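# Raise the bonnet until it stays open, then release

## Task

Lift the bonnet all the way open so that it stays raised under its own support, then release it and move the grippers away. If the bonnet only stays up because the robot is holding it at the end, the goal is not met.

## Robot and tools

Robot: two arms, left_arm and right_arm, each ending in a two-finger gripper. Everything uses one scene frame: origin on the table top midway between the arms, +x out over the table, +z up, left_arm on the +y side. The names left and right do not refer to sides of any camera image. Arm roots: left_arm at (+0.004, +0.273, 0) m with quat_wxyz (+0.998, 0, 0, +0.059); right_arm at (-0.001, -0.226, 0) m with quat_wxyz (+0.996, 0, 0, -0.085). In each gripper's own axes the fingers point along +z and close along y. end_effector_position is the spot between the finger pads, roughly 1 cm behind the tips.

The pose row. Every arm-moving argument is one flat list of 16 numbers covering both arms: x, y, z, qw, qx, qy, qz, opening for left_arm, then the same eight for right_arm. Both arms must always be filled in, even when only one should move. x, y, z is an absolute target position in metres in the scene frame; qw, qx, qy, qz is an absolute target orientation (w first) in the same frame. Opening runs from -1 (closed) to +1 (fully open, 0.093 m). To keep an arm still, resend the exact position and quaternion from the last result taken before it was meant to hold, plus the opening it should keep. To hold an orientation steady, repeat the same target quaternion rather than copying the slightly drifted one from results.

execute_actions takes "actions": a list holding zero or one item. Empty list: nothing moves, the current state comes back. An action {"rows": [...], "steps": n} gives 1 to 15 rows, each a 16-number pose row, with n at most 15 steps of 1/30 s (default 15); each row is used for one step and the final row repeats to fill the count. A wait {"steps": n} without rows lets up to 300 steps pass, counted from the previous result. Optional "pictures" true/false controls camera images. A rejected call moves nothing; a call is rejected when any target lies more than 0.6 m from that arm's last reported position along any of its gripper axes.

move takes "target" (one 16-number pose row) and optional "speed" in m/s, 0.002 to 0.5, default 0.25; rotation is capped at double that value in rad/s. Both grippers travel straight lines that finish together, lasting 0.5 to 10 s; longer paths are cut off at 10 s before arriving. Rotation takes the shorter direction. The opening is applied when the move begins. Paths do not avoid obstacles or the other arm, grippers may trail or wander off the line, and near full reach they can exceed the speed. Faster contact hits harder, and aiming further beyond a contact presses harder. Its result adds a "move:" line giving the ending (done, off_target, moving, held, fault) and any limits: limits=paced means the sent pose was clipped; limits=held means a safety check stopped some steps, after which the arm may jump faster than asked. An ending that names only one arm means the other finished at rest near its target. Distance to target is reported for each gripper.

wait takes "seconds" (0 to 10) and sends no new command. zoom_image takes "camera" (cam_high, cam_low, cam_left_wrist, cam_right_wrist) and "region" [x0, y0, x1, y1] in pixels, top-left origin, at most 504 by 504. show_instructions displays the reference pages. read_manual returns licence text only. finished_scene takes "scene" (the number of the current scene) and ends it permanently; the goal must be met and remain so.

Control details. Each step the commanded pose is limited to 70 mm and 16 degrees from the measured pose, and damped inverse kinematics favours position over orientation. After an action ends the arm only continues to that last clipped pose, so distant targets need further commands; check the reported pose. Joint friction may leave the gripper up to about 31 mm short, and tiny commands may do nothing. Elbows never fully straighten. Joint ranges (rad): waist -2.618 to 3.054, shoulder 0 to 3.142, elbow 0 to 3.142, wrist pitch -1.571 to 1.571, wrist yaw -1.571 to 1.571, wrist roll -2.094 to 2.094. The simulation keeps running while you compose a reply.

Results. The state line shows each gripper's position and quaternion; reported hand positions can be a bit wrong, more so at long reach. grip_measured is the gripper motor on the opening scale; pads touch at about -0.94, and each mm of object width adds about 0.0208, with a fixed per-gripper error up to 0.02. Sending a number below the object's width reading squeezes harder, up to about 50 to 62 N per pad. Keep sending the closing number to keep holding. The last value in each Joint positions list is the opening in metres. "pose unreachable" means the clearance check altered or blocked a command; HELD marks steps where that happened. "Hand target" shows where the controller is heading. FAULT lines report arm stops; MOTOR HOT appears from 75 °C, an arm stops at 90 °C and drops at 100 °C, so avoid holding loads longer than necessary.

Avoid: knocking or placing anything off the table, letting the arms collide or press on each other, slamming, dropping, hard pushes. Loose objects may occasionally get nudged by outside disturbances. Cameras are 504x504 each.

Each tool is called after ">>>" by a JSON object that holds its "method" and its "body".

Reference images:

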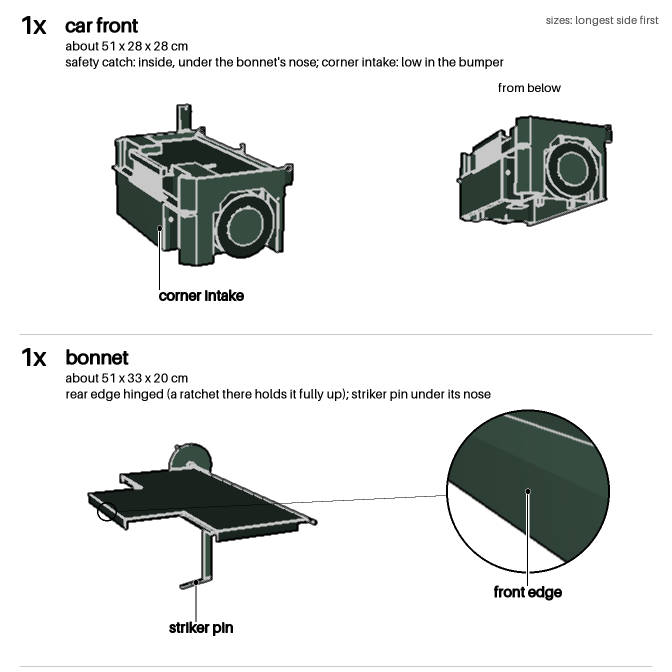

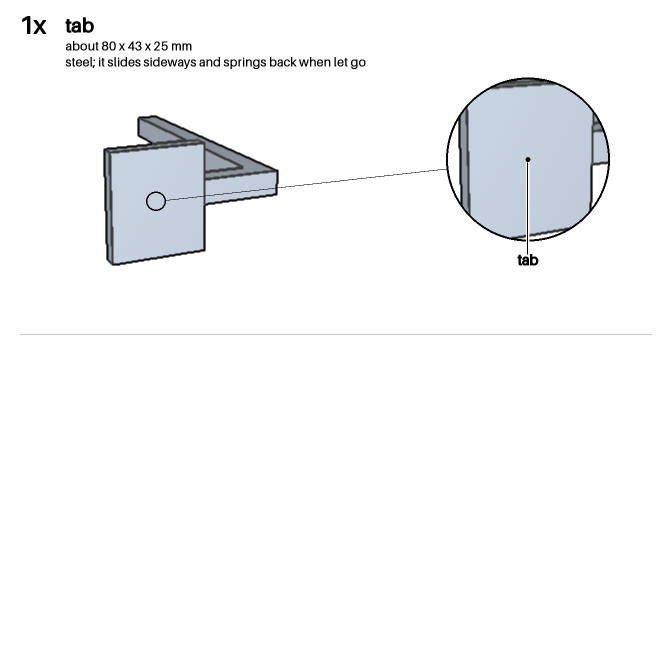

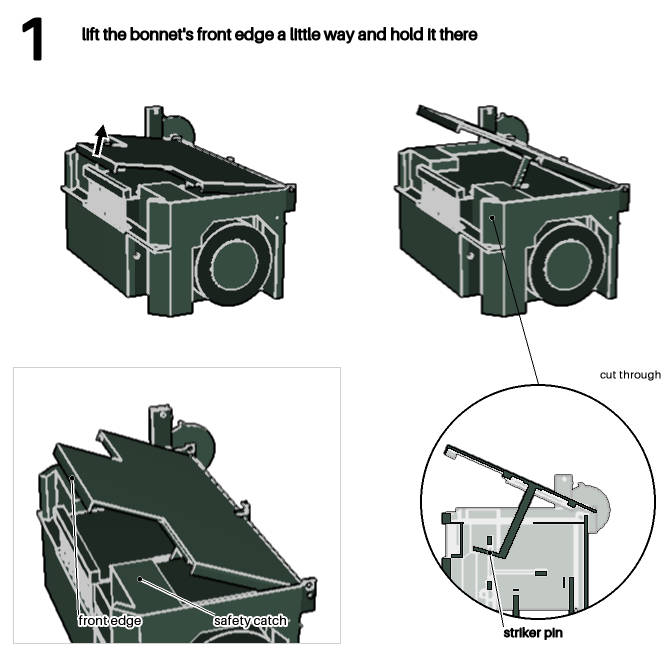

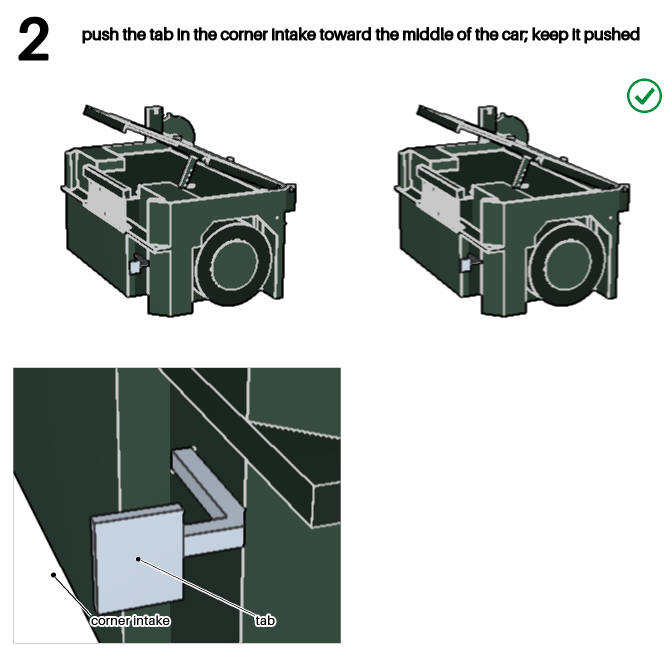

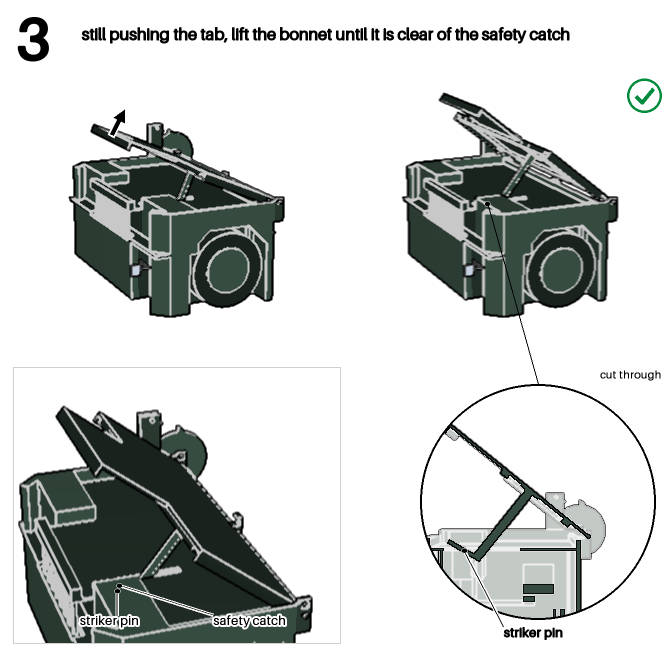

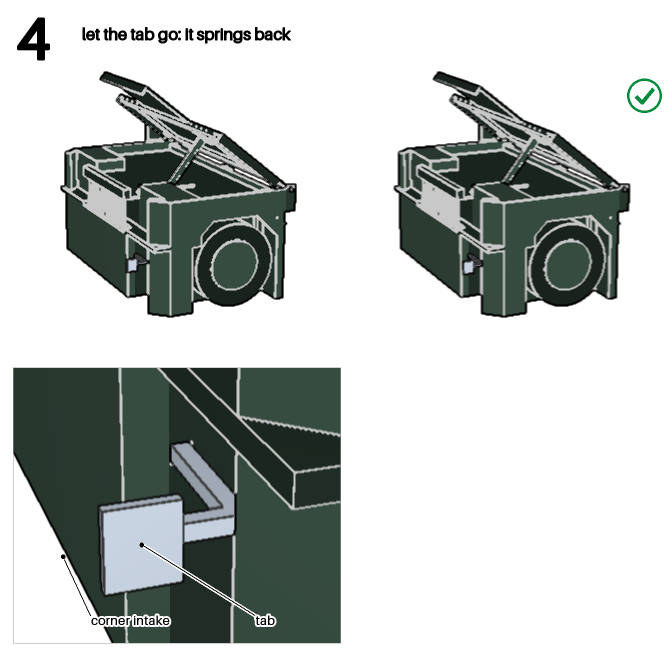

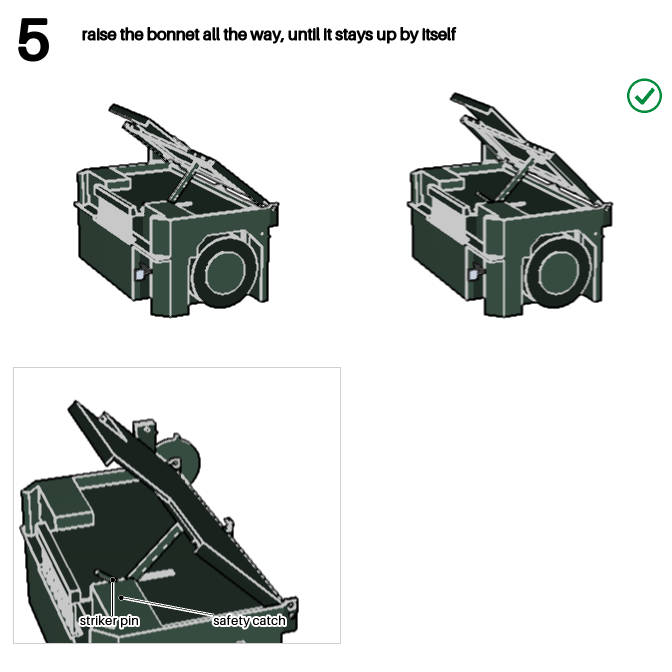

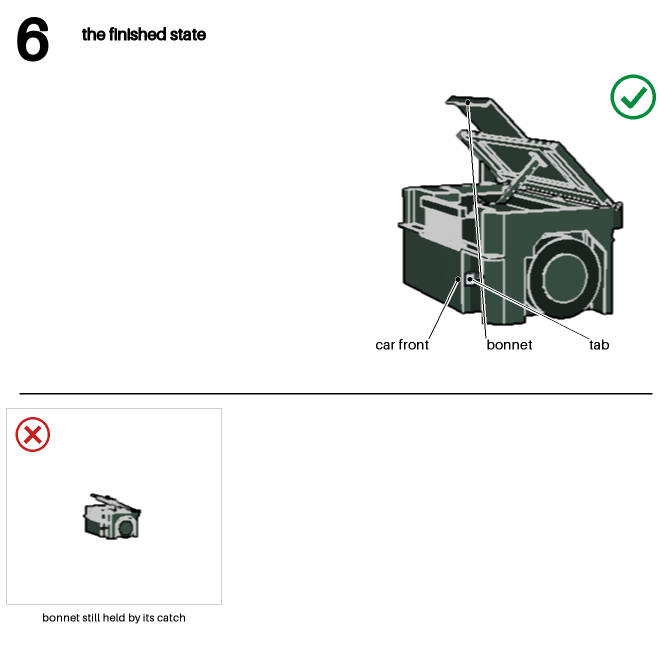

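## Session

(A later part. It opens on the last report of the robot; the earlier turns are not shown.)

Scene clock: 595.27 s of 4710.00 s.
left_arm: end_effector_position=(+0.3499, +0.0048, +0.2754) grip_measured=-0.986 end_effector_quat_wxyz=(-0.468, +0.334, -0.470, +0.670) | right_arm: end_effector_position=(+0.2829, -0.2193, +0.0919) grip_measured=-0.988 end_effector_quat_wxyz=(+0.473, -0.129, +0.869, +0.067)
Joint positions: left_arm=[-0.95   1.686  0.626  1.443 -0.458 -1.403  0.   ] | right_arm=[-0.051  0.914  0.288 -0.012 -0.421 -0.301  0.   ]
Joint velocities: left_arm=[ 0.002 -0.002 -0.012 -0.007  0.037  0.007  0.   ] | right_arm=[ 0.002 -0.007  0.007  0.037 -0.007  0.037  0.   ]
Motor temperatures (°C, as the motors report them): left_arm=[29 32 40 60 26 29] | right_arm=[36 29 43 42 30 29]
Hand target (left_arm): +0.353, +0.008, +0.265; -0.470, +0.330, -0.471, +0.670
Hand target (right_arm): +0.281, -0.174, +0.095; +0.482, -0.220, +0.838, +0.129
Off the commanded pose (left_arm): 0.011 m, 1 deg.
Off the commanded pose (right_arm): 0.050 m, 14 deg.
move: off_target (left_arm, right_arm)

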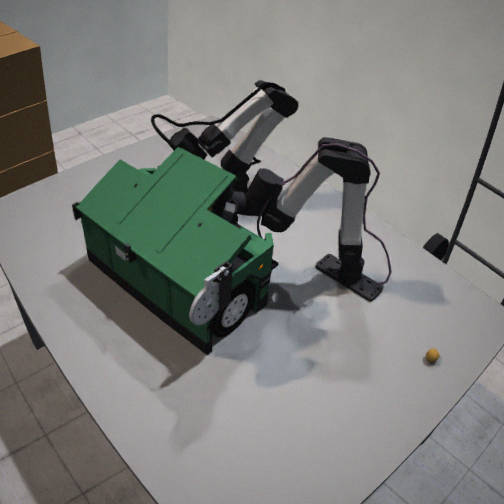

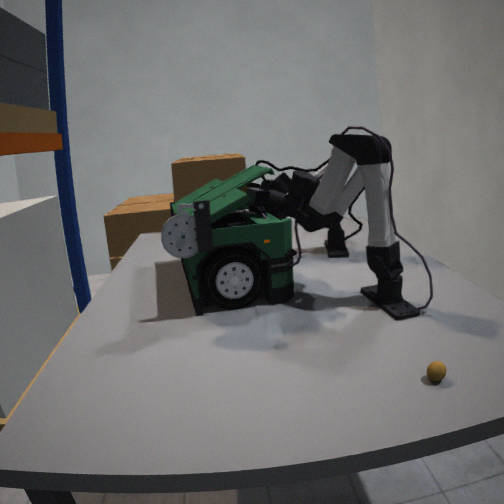

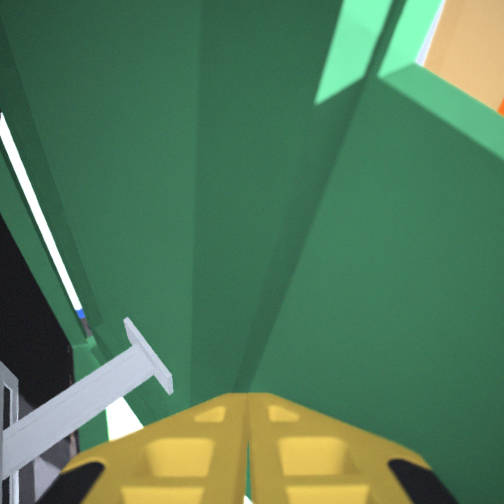

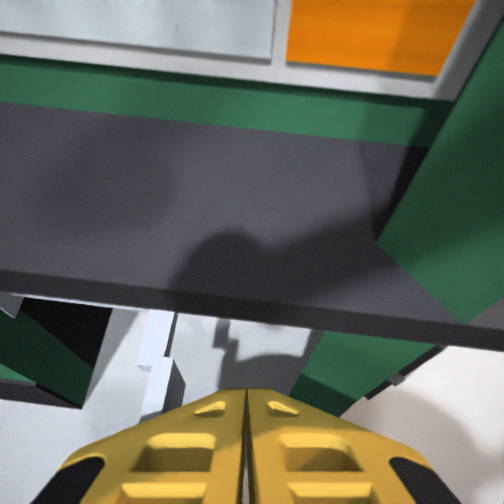

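>>> {"method": "move", "body": {"target": [0.353,0.008,0.265,0.47,-0.329,0.47,-0.671,-1,0.255,-0.255,0.095,0.49,-0.35,0.76,0.23,-1], "speed": 0.1}}

>>> {"method": "move", "body": {"target": [0.353,0.008,0.265,0.47,-0.329,0.47,-0.671,-1,0.272,-0.228,0.093,0.497,-0.41,0.709,0.287,-1], "speed": 0.06}}

Scene clock: 633.73 s of 4710.00 s.
left_arm: end_effector_position=(+0.3499, +0.0048, +0.2755) grip_measured=-0.986 end_effector_quat_wxyz=(-0.468, +0.334, -0.470, +0.670) | right_arm: end_effector_position=(+0.2528, -0.2524, +0.0901) grip_measured=-0.987 end_effector_quat_wxyz=(+0.483, -0.354, +0.769, +0.224)
Joint positions: left_arm=[-0.95   1.686  0.626  1.443 -0.458 -1.403  0.   ] | right_arm=[-0.571  1.518  0.688 -0.814 -1.122 -1.648  0.   ]
Joint velocities: left_arm=[-0.002  0.007 -0.022 -0.051 -0.051 -0.022  0.   ] | right_arm=[-0.002 -0.012  0.012 -0.066 -0.022 -0.037  0.   ]
Motor temperatures (°C, as the motors report them): left_arm=[29 32 38 60 26 29] | right_arm=[40 29 43 43 32 29]
Hand target (left_arm): +0.353, +0.008, +0.265; -0.470, +0.330, -0.471, +0.670
Hand target (right_arm): +0.256, -0.257, +0.094; +0.489, -0.349, +0.767, +0.225
Off the commanded pose (left_arm): 0.011 m, 1 deg.
Off the commanded pose (right_arm): 0.006 m, 1 deg.
After step 90, 31.90 s passed at rest.
move: off_target (left_arm)

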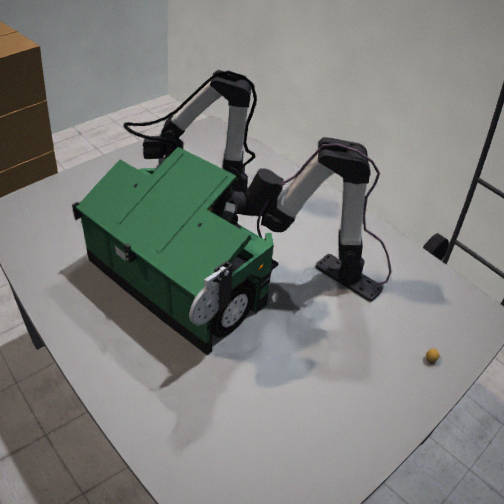

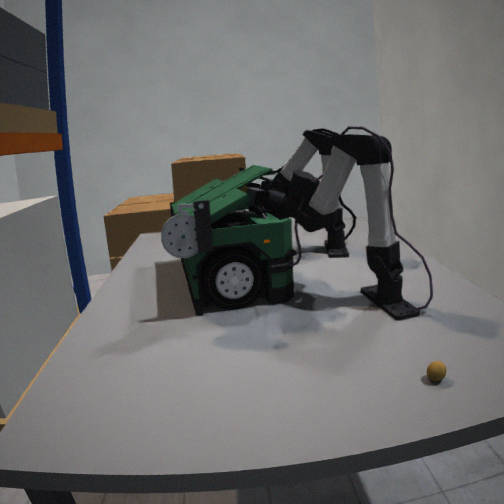

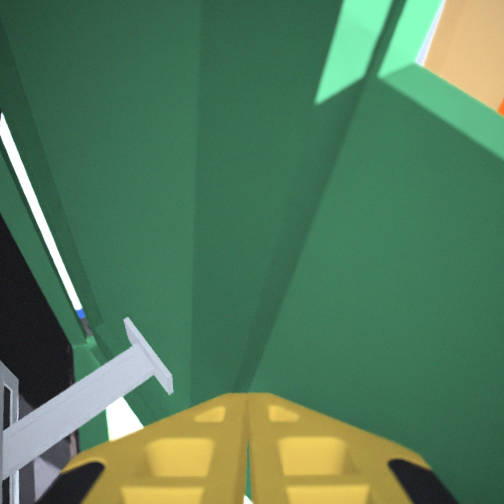

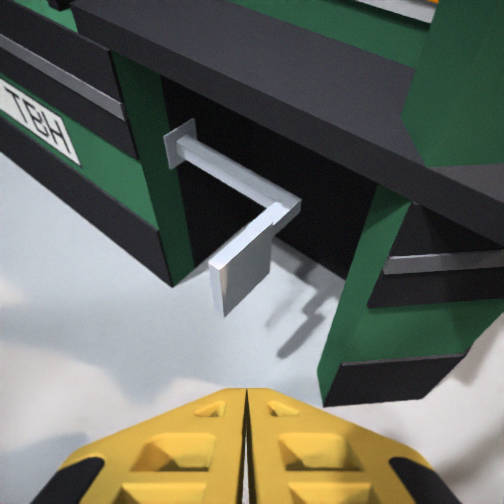

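Scene clock: 635.77 s of 4710.00 s.
left_arm: end_effector_position=(+0.3499, +0.0047, +0.2753) grip_measured=-0.986 end_effector_quat_wxyz=(-0.468, +0.334, -0.470, +0.670) | right_arm: end_effector_position=(+0.2676, -0.2289, +0.0897) grip_measured=-0.987 end_effector_quat_wxyz=(+0.493, -0.406, +0.716, +0.281)
Joint positions: left_arm=[-0.95   1.686  0.626  1.443 -0.458 -1.403  0.   ] | right_arm=[-0.463  1.691  0.793 -0.921 -1.195 -1.833  0.   ]
Joint velocities: left_arm=[-0.002 -0.012 -0.002 -0.037 -0.051 -0.007  0.   ] | right_arm=[-0.022 -0.007  0.012 -0.051 -0.051 -0.11   0.   ]
Motor temperatures (°C, as the motors report them): left_arm=[29 32 38 59 26 29] | right_arm=[40 29 43 42 32 29]
Hand target (left_arm): +0.353, +0.008, +0.265; -0.470, +0.330, -0.471, +0.670
Hand target (right_arm): +0.272, -0.228, +0.093; +0.496, -0.409, +0.710, +0.287
Off the commanded pose (left_arm): 0.011 m, 1 deg.
Off the commanded pose (right_arm): 0.006 m, 1 deg.
move: off_target (left_arm)

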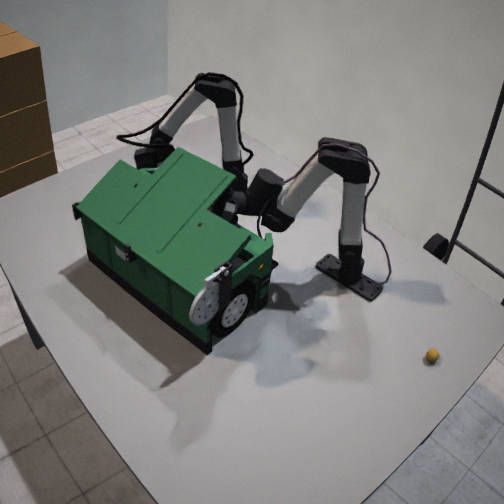

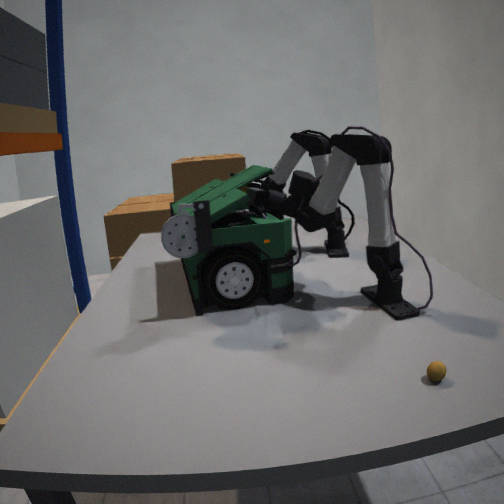

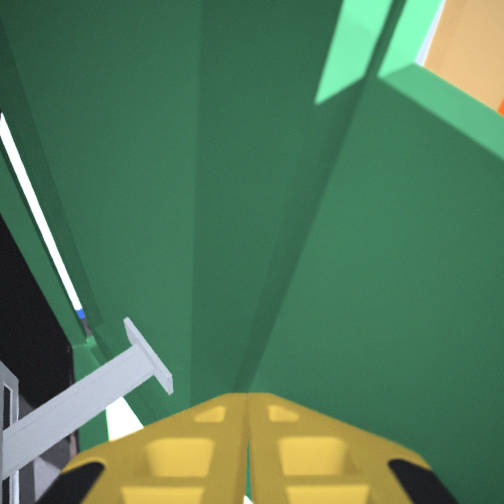

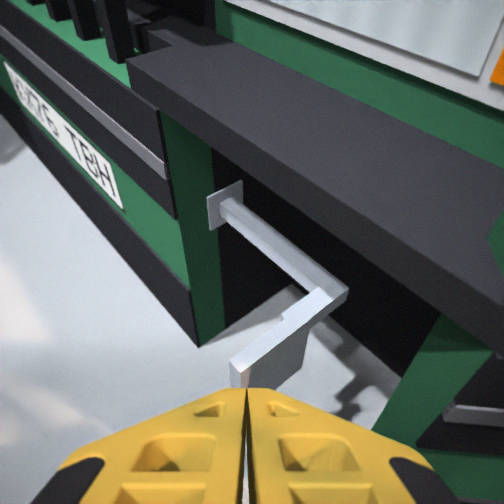

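>>> {"method": "move", "body": {"target": [0.353,0.008,0.265,0.47,-0.329,0.47,-0.671,-1,0.284,-0.232,0.094,0.497,-0.41,0.709,0.287,-1], "speed": 0.04}}

>>> {"method": "move", "body": {"target": [0.353,0.008,0.265,0.47,-0.329,0.47,-0.671,-1,0.28,-0.15,0.094,0.497,-0.41,0.709,0.287,-1], "speed": 0.04}}

Scene clock: 642.20 s of 4710.00 s.
left_arm: end_effector_position=(+0.3499, +0.0048, +0.2754) grip_measured=-0.986 end_effector_quat_wxyz=(-0.468, +0.334, -0.470, +0.670) | right_arm: end_effector_position=(+0.2775, -0.2316, +0.0921) grip_measured=-0.987 end_effector_quat_wxyz=(+0.494, -0.410, +0.713, +0.284)
Joint positions: left_arm=[-0.95   1.686  0.626  1.442 -0.458 -1.403  0.   ] | right_arm=[-0.449  1.722  0.839 -0.925 -1.2   -1.825  0.   ]
Joint velocities: left_arm=[-0.002 -0.012 -0.012  0.007 -0.022  0.022  0.   ] | right_arm=[ 0.007 -0.017  0.012 -0.007  0.022 -0.007  0.   ]
Motor temperatures (°C, as the motors report them): left_arm=[29 32 38 60 26 29] | right_arm=[39 30 43 40 32 29]
Hand target (left_arm): +0.353, +0.008, +0.265; -0.470, +0.330, -0.471, +0.670
Hand target (right_arm): +0.284, -0.232, +0.094; +0.497, -0.410, +0.709, +0.287
Off the commanded pose (left_arm): 0.011 m, 1 deg.
Off the commanded pose (right_arm): 0.007 m, 1 deg.
After step 90, 2.70 s passed at rest.
move: off_target (left_arm)

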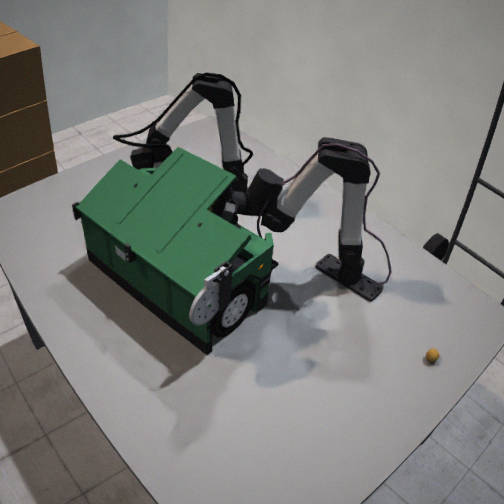

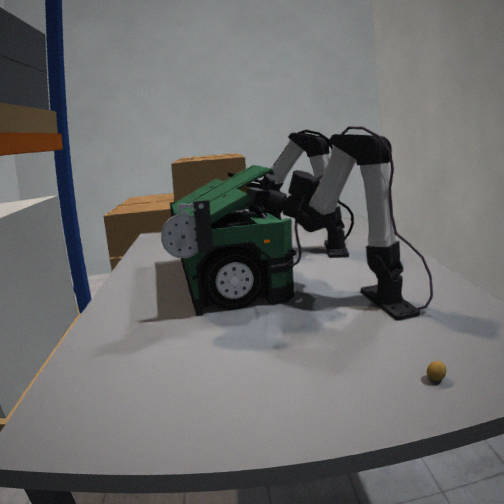

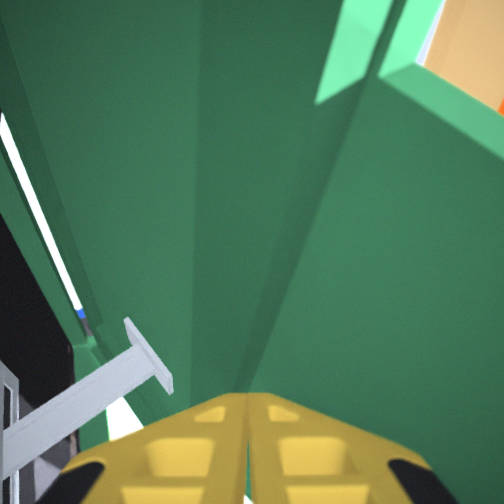

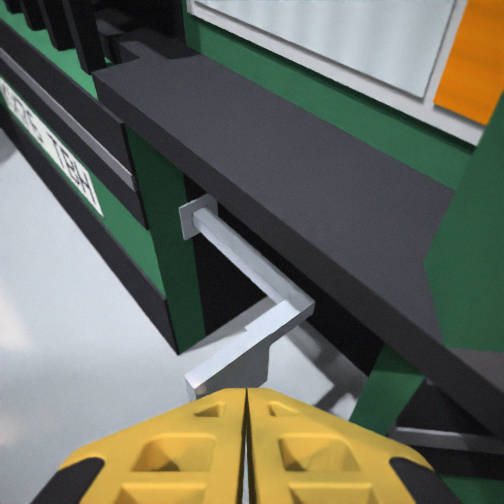

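Scene clock: 644.57 s of 4710.00 s.
left_arm: end_effector_position=(+0.3499, +0.0048, +0.2754) grip_measured=-0.986 end_effector_quat_wxyz=(-0.468, +0.334, -0.470, +0.670) | right_arm: end_effector_position=(+0.2895, -0.2086, +0.0920) grip_measured=-0.987 end_effector_quat_wxyz=(+0.490, -0.375, +0.758, +0.209)
Joint positions: left_arm=[-0.95   1.686  0.626  1.442 -0.458 -1.403  0.   ] | right_arm=[-0.302  1.397  0.557 -0.276 -1.069 -1.119  0.   ]
Joint velocities: left_arm=[-0.002  0.007  0.007 -0.022  0.066  0.037  0.   ] | right_arm=[-0.007 -0.032 -0.017  0.007 -0.007  0.095  0.   ]
Motor temperatures (°C, as the motors report them): left_arm=[29 32 38 59 26 29] | right_arm=[39 30 42 39 32 29]
Hand target (left_arm): +0.353, +0.008, +0.265; -0.470, +0.330, -0.471, +0.670
Hand target (right_arm): +0.272, -0.158, +0.095; +0.492, -0.411, +0.709, +0.293
Off the commanded pose (left_arm): 0.011 m, 1 deg.
Off the commanded pose (right_arm): 0.059 m, 11 deg.
move: off_target (left_arm, right_arm)

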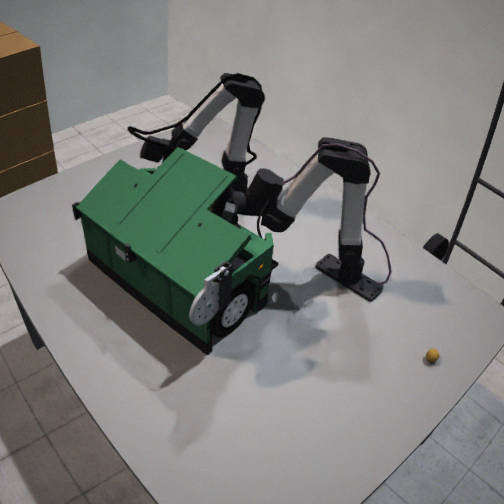

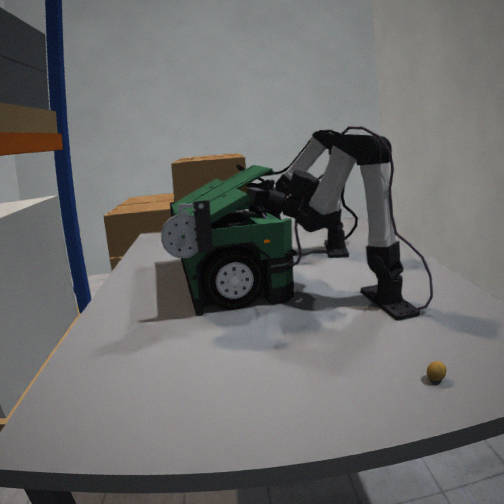

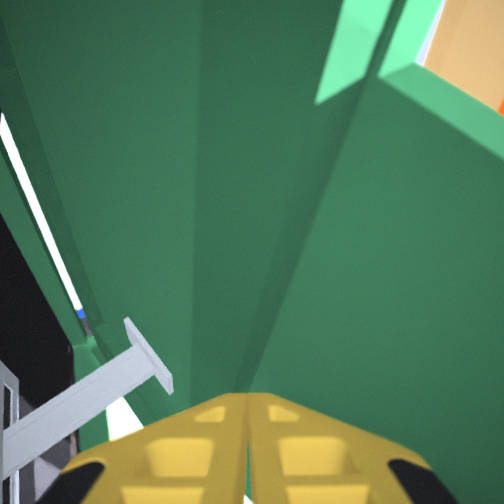

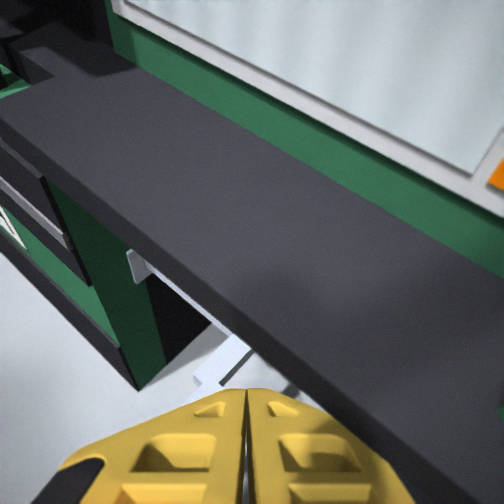

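>>> {"method": "move", "body": {"target": [0.345,0.008,0.225,0.47,-0.329,0.47,-0.671,-1,0.28,-0.15,0.094,0.497,-0.41,0.709,0.287,-1], "speed": 0.01}}

Scene clock: 658.83 s of 4710.00 s.
left_arm: end_effector_position=(+0.3440, +0.0068, +0.2818) grip_measured=-0.986 end_effector_quat_wxyz=(-0.468, +0.323, -0.438, +0.696) | right_arm: end_effector_position=(+0.2898, -0.2088, +0.0918) grip_measured=-0.988 end_effector_quat_wxyz=(+0.488, -0.370, +0.762, +0.210)
Joint positions: left_arm=[-0.953  1.734  0.615  1.587 -0.445 -1.4    0.   ] | right_arm=[-0.301  1.394  0.556 -0.271 -1.064 -1.101  0.   ]
Joint velocities: left_arm=[-0.002 -0.017 -0.022 -0.022  0.007  0.007  0.   ] | right_arm=[-0.007 -0.007  0.002 -0.007 -0.022 -0.066  0.   ]
Motor temperatures (°C, as the motors report them): left_arm=[29 32 37 58 26 29] | right_arm=[41 30 41 39 33 28]
Hand target (left_arm): +0.344, +0.009, +0.228; -0.459, +0.339, -0.492, +0.658
Hand target (right_arm): +0.273, -0.159, +0.094; +0.492, -0.410, +0.711, +0.290
Off the commanded pose (left_arm): 0.057 m, 5 deg.
Off the commanded pose (right_arm): 0.060 m, 12 deg.
joint sent to its limit (left arm) — the command would take joint 4 (wrist pitch) past its upper limit, so that joint was sent only as far as its limit.
After step 90, 1.10 s passed at rest.
move: off_target (left_arm, right_arm)

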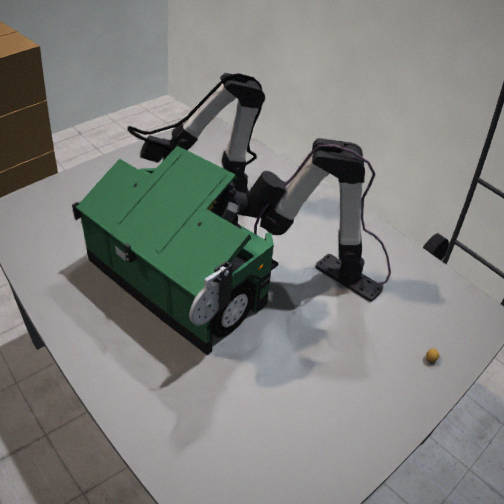

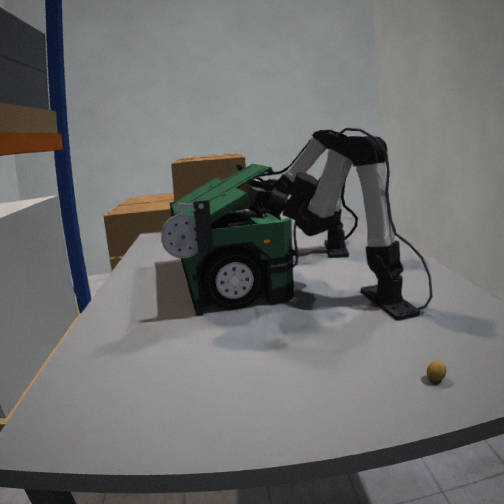

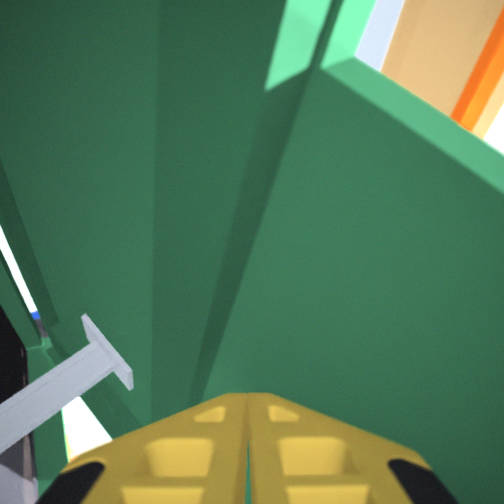

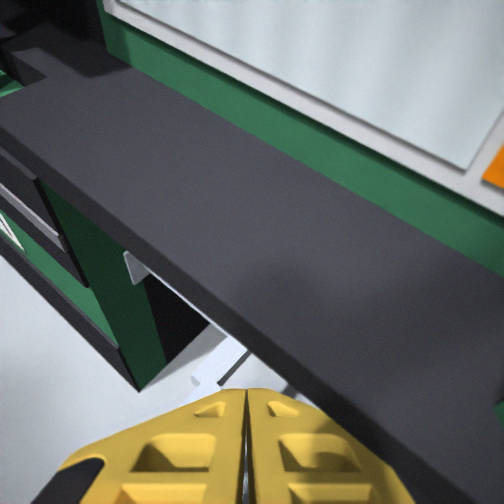

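>>> {"method": "move", "body": {"target": [0.39,0.008,0.272,0.49,-0.45,0.49,-0.56,-1,0.28,-0.15,0.094,0.497,-0.41,0.709,0.287,-1], "speed": 0.02}}

Scene clock: 684.87 s of 4710.00 s.
left_arm: end_effector_position=(+0.3684, -0.0011, +0.2520) grip_measured=-0.986 end_effector_quat_wxyz=(+0.484, -0.440, +0.514, -0.554) | right_arm: end_effector_position=(+0.2899, -0.2088, +0.0917) grip_measured=-0.988 end_effector_quat_wxyz=(+0.487, -0.367, +0.764, +0.211)
Joint positions: left_arm=[-1.02   1.649  0.786  0.978 -0.754 -1.482  0.   ] | right_arm=[-0.3    1.393  0.556 -0.271 -1.062 -1.091  0.   ]
Joint velocities: left_arm=[-0.017 -0.002  0.007  0.022 -0.007  0.051  0.   ] | right_arm=[ 0.002 -0.022  0.012  0.051 -0.081 -0.051  0.   ]
Motor temperatures (°C, as the motors report them): left_arm=[29 32 39 54 26 29] | right_arm=[45 31 39 38 34 28]
Hand target (left_arm): +0.388, +0.009, +0.273; +0.494, -0.450, +0.489, -0.561
Hand target (right_arm): +0.273, -0.159, +0.094; +0.492, -0.409, +0.712, +0.290
Off the commanded pose (left_arm): 0.031 m, 3 deg.
Off the commanded pose (right_arm): 0.060 m, 12 deg.
After step 90, 13.07 s passed at rest.
move: off_target (left_arm, right_arm)

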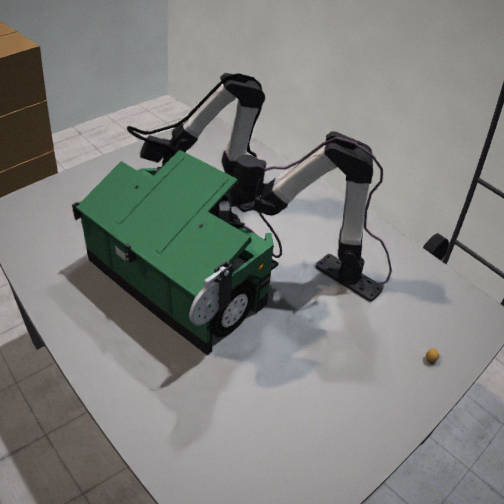

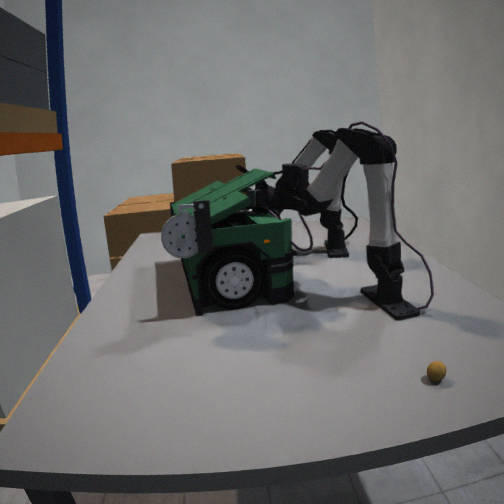

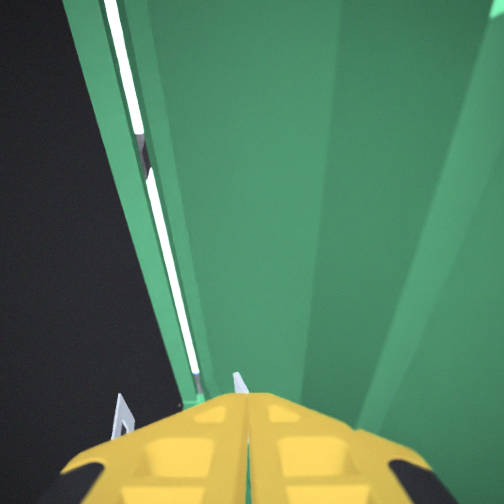

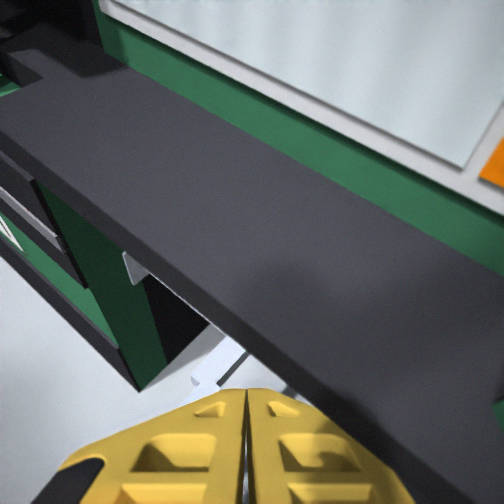

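>>> {"method": "zoom_image", "body": {"camera": "cam_low", "region": [190,150,320,260]}}

Region (190, 150, 320, 260) of cam_low's 504x504 image, scaled by 3.877, with more detail than that image has; it fills the top 426 rows of this view, and the rest is white.

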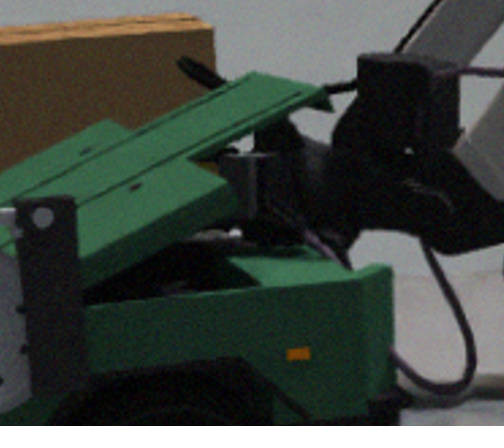

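>>> {"method": "move", "body": {"target": [0.375,0.005,0.315,0.49,-0.42,0.49,-0.585,-1,0.28,-0.15,0.094,0.497,-0.41,0.709,0.287,-1], "speed": 0.03}}

Scene clock: 695.23 s of 4710.00 s.
left_arm: end_effector_position=(+0.3673, -0.0001, +0.2482) grip_measured=-0.986 end_effector_quat_wxyz=(+0.480, -0.425, +0.559, -0.527) | right_arm: end_effector_position=(+0.2901, -0.2088, +0.0914) grip_measured=-0.988 end_effector_quat_wxyz=(+0.488, -0.367, +0.764, +0.211)
Joint positions: left_arm=[-1.007  1.589  0.792  0.816 -0.707 -1.47   0.   ] | right_arm=[-0.299  1.393  0.552 -0.262 -1.062 -1.086  0.   ]
Joint velocities: left_arm=[ 0.002 -0.017  0.002  0.007  0.066 -0.037  0.   ] | right_arm=[-0.012  0.022 -0.027 -0.037  0.007 -0.022  0.   ]
Motor temperatures (°C, as the motors report them): left_arm=[29 34 41 55 26 29] | right_arm=[47 31 38 38 34 28]
Hand target (left_arm): +0.370, +0.010, +0.313; +0.491, -0.420, +0.491, -0.584
Hand target (right_arm): +0.273, -0.159, +0.094; +0.492, -0.409, +0.712, +0.290
Off the commanded pose (left_arm): 0.067 m, 10 deg.
Off the commanded pose (right_arm): 0.060 m, 12 deg.
After step 90, 3.70 s passed at rest.
move: off_target (left_arm, right_arm)

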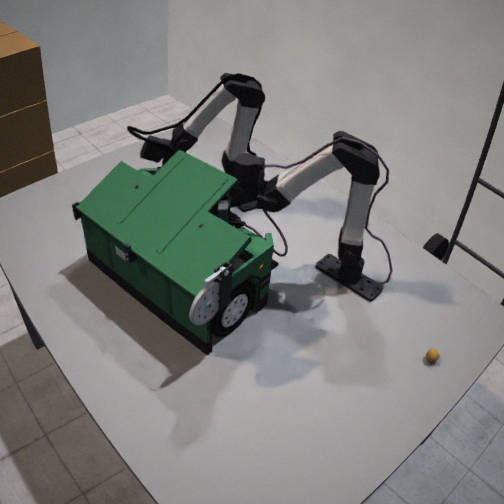

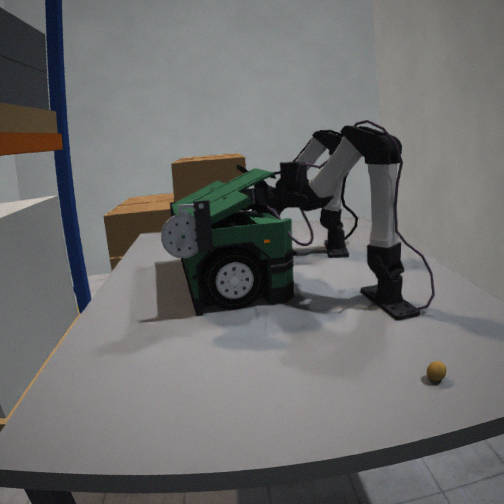

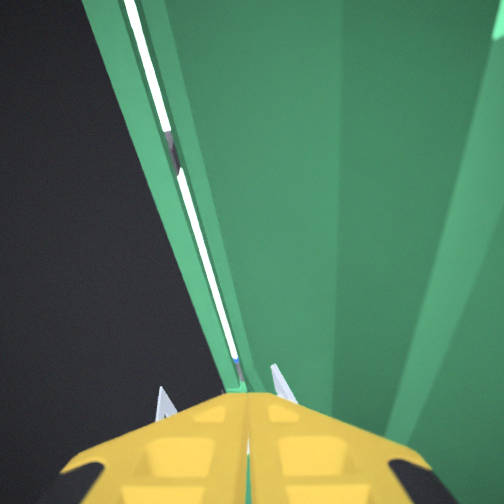

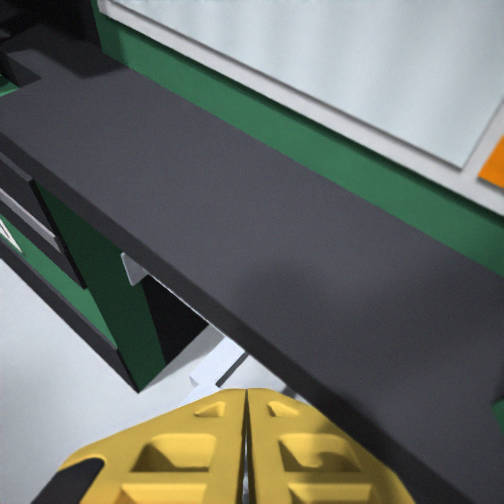

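>>> {"method": "move", "body": {"target": [0.23,0.03,0.245,0.49,-0.45,0.49,-0.56,-1,0.28,-0.19,0.094,0.497,-0.41,0.709,0.287,-1], "speed": 0.04}}

>>> {"method": "move", "body": {"target": [0.19,0.10,0.24,0.66,0.253,0.66,-0.253,-1,0.28,-0.19,0.094,0.497,-0.41,0.709,0.287,-1]}}

Scene clock: 725.17 s of 4710.00 s.
left_arm: end_effector_position=(+0.3563, +0.0253, +0.2530) grip_measured=-0.986 end_effector_quat_wxyz=(+0.499, -0.458, +0.486, -0.552) | right_arm: end_effector_position=(+0.2885, -0.2104, +0.0909) grip_measured=-0.987 end_effector_quat_wxyz=(+0.499, -0.407, +0.729, +0.234)
Joint positions: left_arm=[-1.022  1.594  0.696  1.056 -0.818 -1.475  0.   ] | right_arm=[-0.335  1.509  0.639 -0.431 -1.15  -1.348  0.   ]
Joint velocities: left_arm=[-0.007  0.012  0.022  0.081  0.037 -0.022  0.   ] | right_arm=[-0.022  0.012  0.032  0.007 -0.022 -0.066  0.   ]
Motor temperatures (°C, as the motors report them): left_arm=[30 39 47 59 26 29] | right_arm=[50 30 38 36 36 28]
Hand target (left_arm): +0.305, +0.026, +0.247; +0.487, -0.453, +0.493, -0.561
Hand target (right_arm): +0.280, -0.192, +0.094; +0.498, -0.406, +0.712, +0.283
Off the commanded pose (left_arm): 0.127 m, 2 deg; position clipped at the last step of the last action.
Off the commanded pose (right_arm): 0.022 m, 7 deg.
After step 90, 23.20 s passed at rest.
move: off_target (left_arm, right_arm); limits=paced

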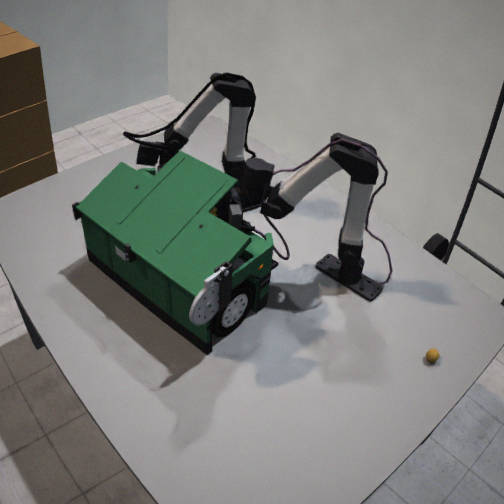

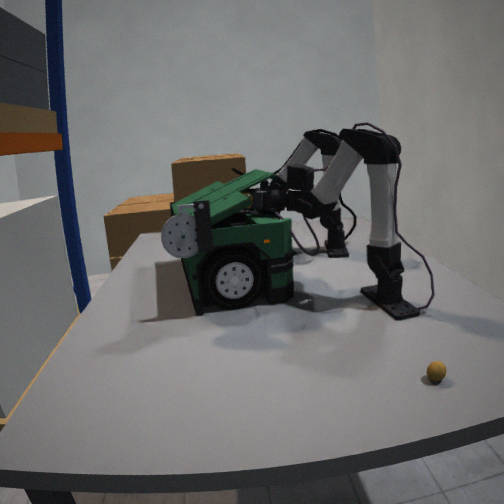

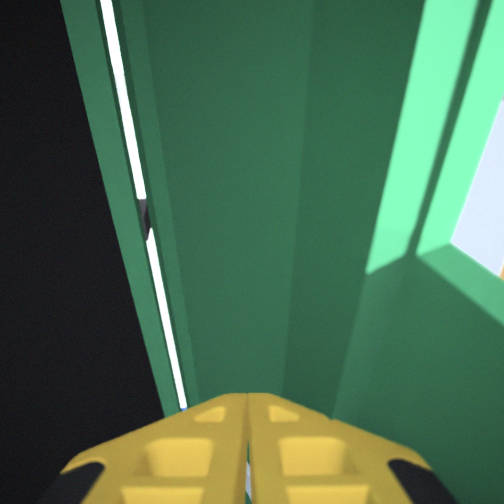

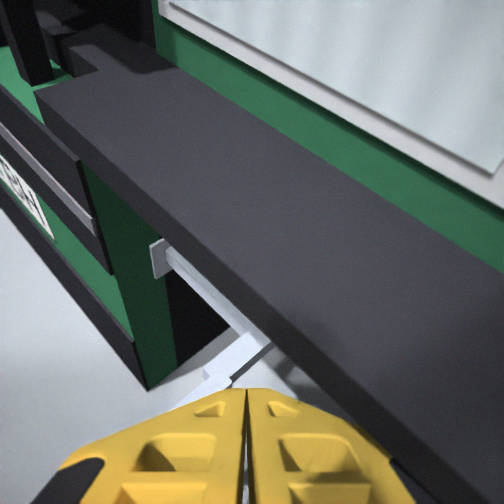

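Scene clock: 729.23 s of 4710.00 s.
left_arm: end_effector_position=(+0.1910, +0.0989, +0.2263) grip_measured=-0.986 end_effector_quat_wxyz=(+0.646, +0.258, +0.675, -0.248) | right_arm: end_effector_position=(+0.2878, -0.2118, +0.0910) grip_measured=-0.987 end_effector_quat_wxyz=(+0.500, -0.406, +0.729, +0.233)
Joint positions: left_arm=[-0.908  0.279  0.24  -0.005 -0.057 -0.005  0.   ] | right_arm=[-0.342  1.509  0.64  -0.439 -1.152 -1.358  0.   ]
Joint velocities: left_arm=[-0.007 -0.017 -0.002 -0.051  0.022  0.022  0.   ] | right_arm=[ 0.012  0.007  0.002 -0.022  0.007  0.022  0.   ]
Motor temperatures (°C, as the motors report them): left_arm=[30 40 46 59 26 29] | right_arm=[48 30 38 36 35 28]
Hand target (left_arm): +0.190, +0.102, +0.242; +0.660, +0.254, +0.661, -0.251
Hand target (right_arm): +0.280, -0.192, +0.094; +0.498, -0.406, +0.712, +0.284
Off the commanded pose (left_arm): 0.014 m, 2 deg.
Off the commanded pose (right_arm): 0.023 m, 7 deg.
move: off_target (left_arm, right_arm); limits=paced

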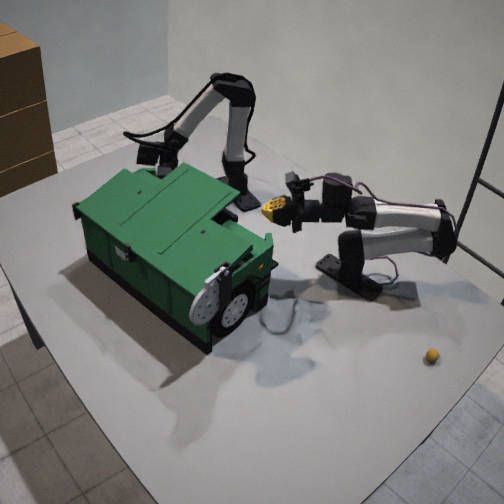

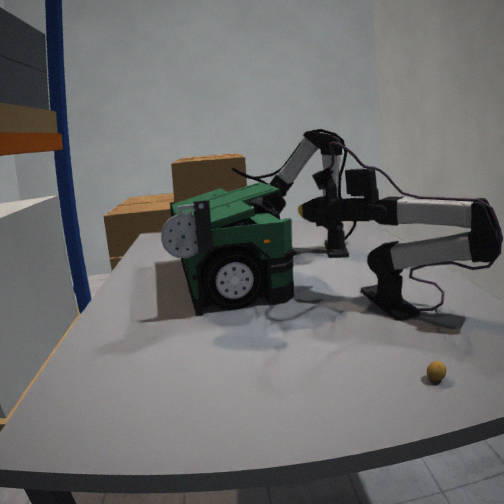

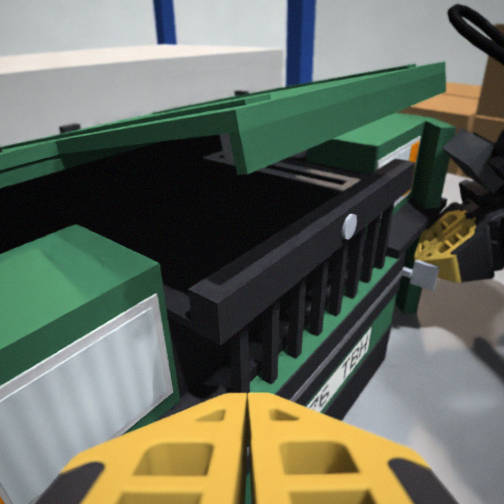

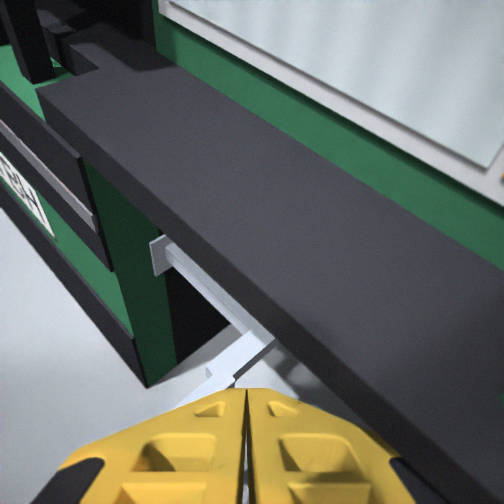

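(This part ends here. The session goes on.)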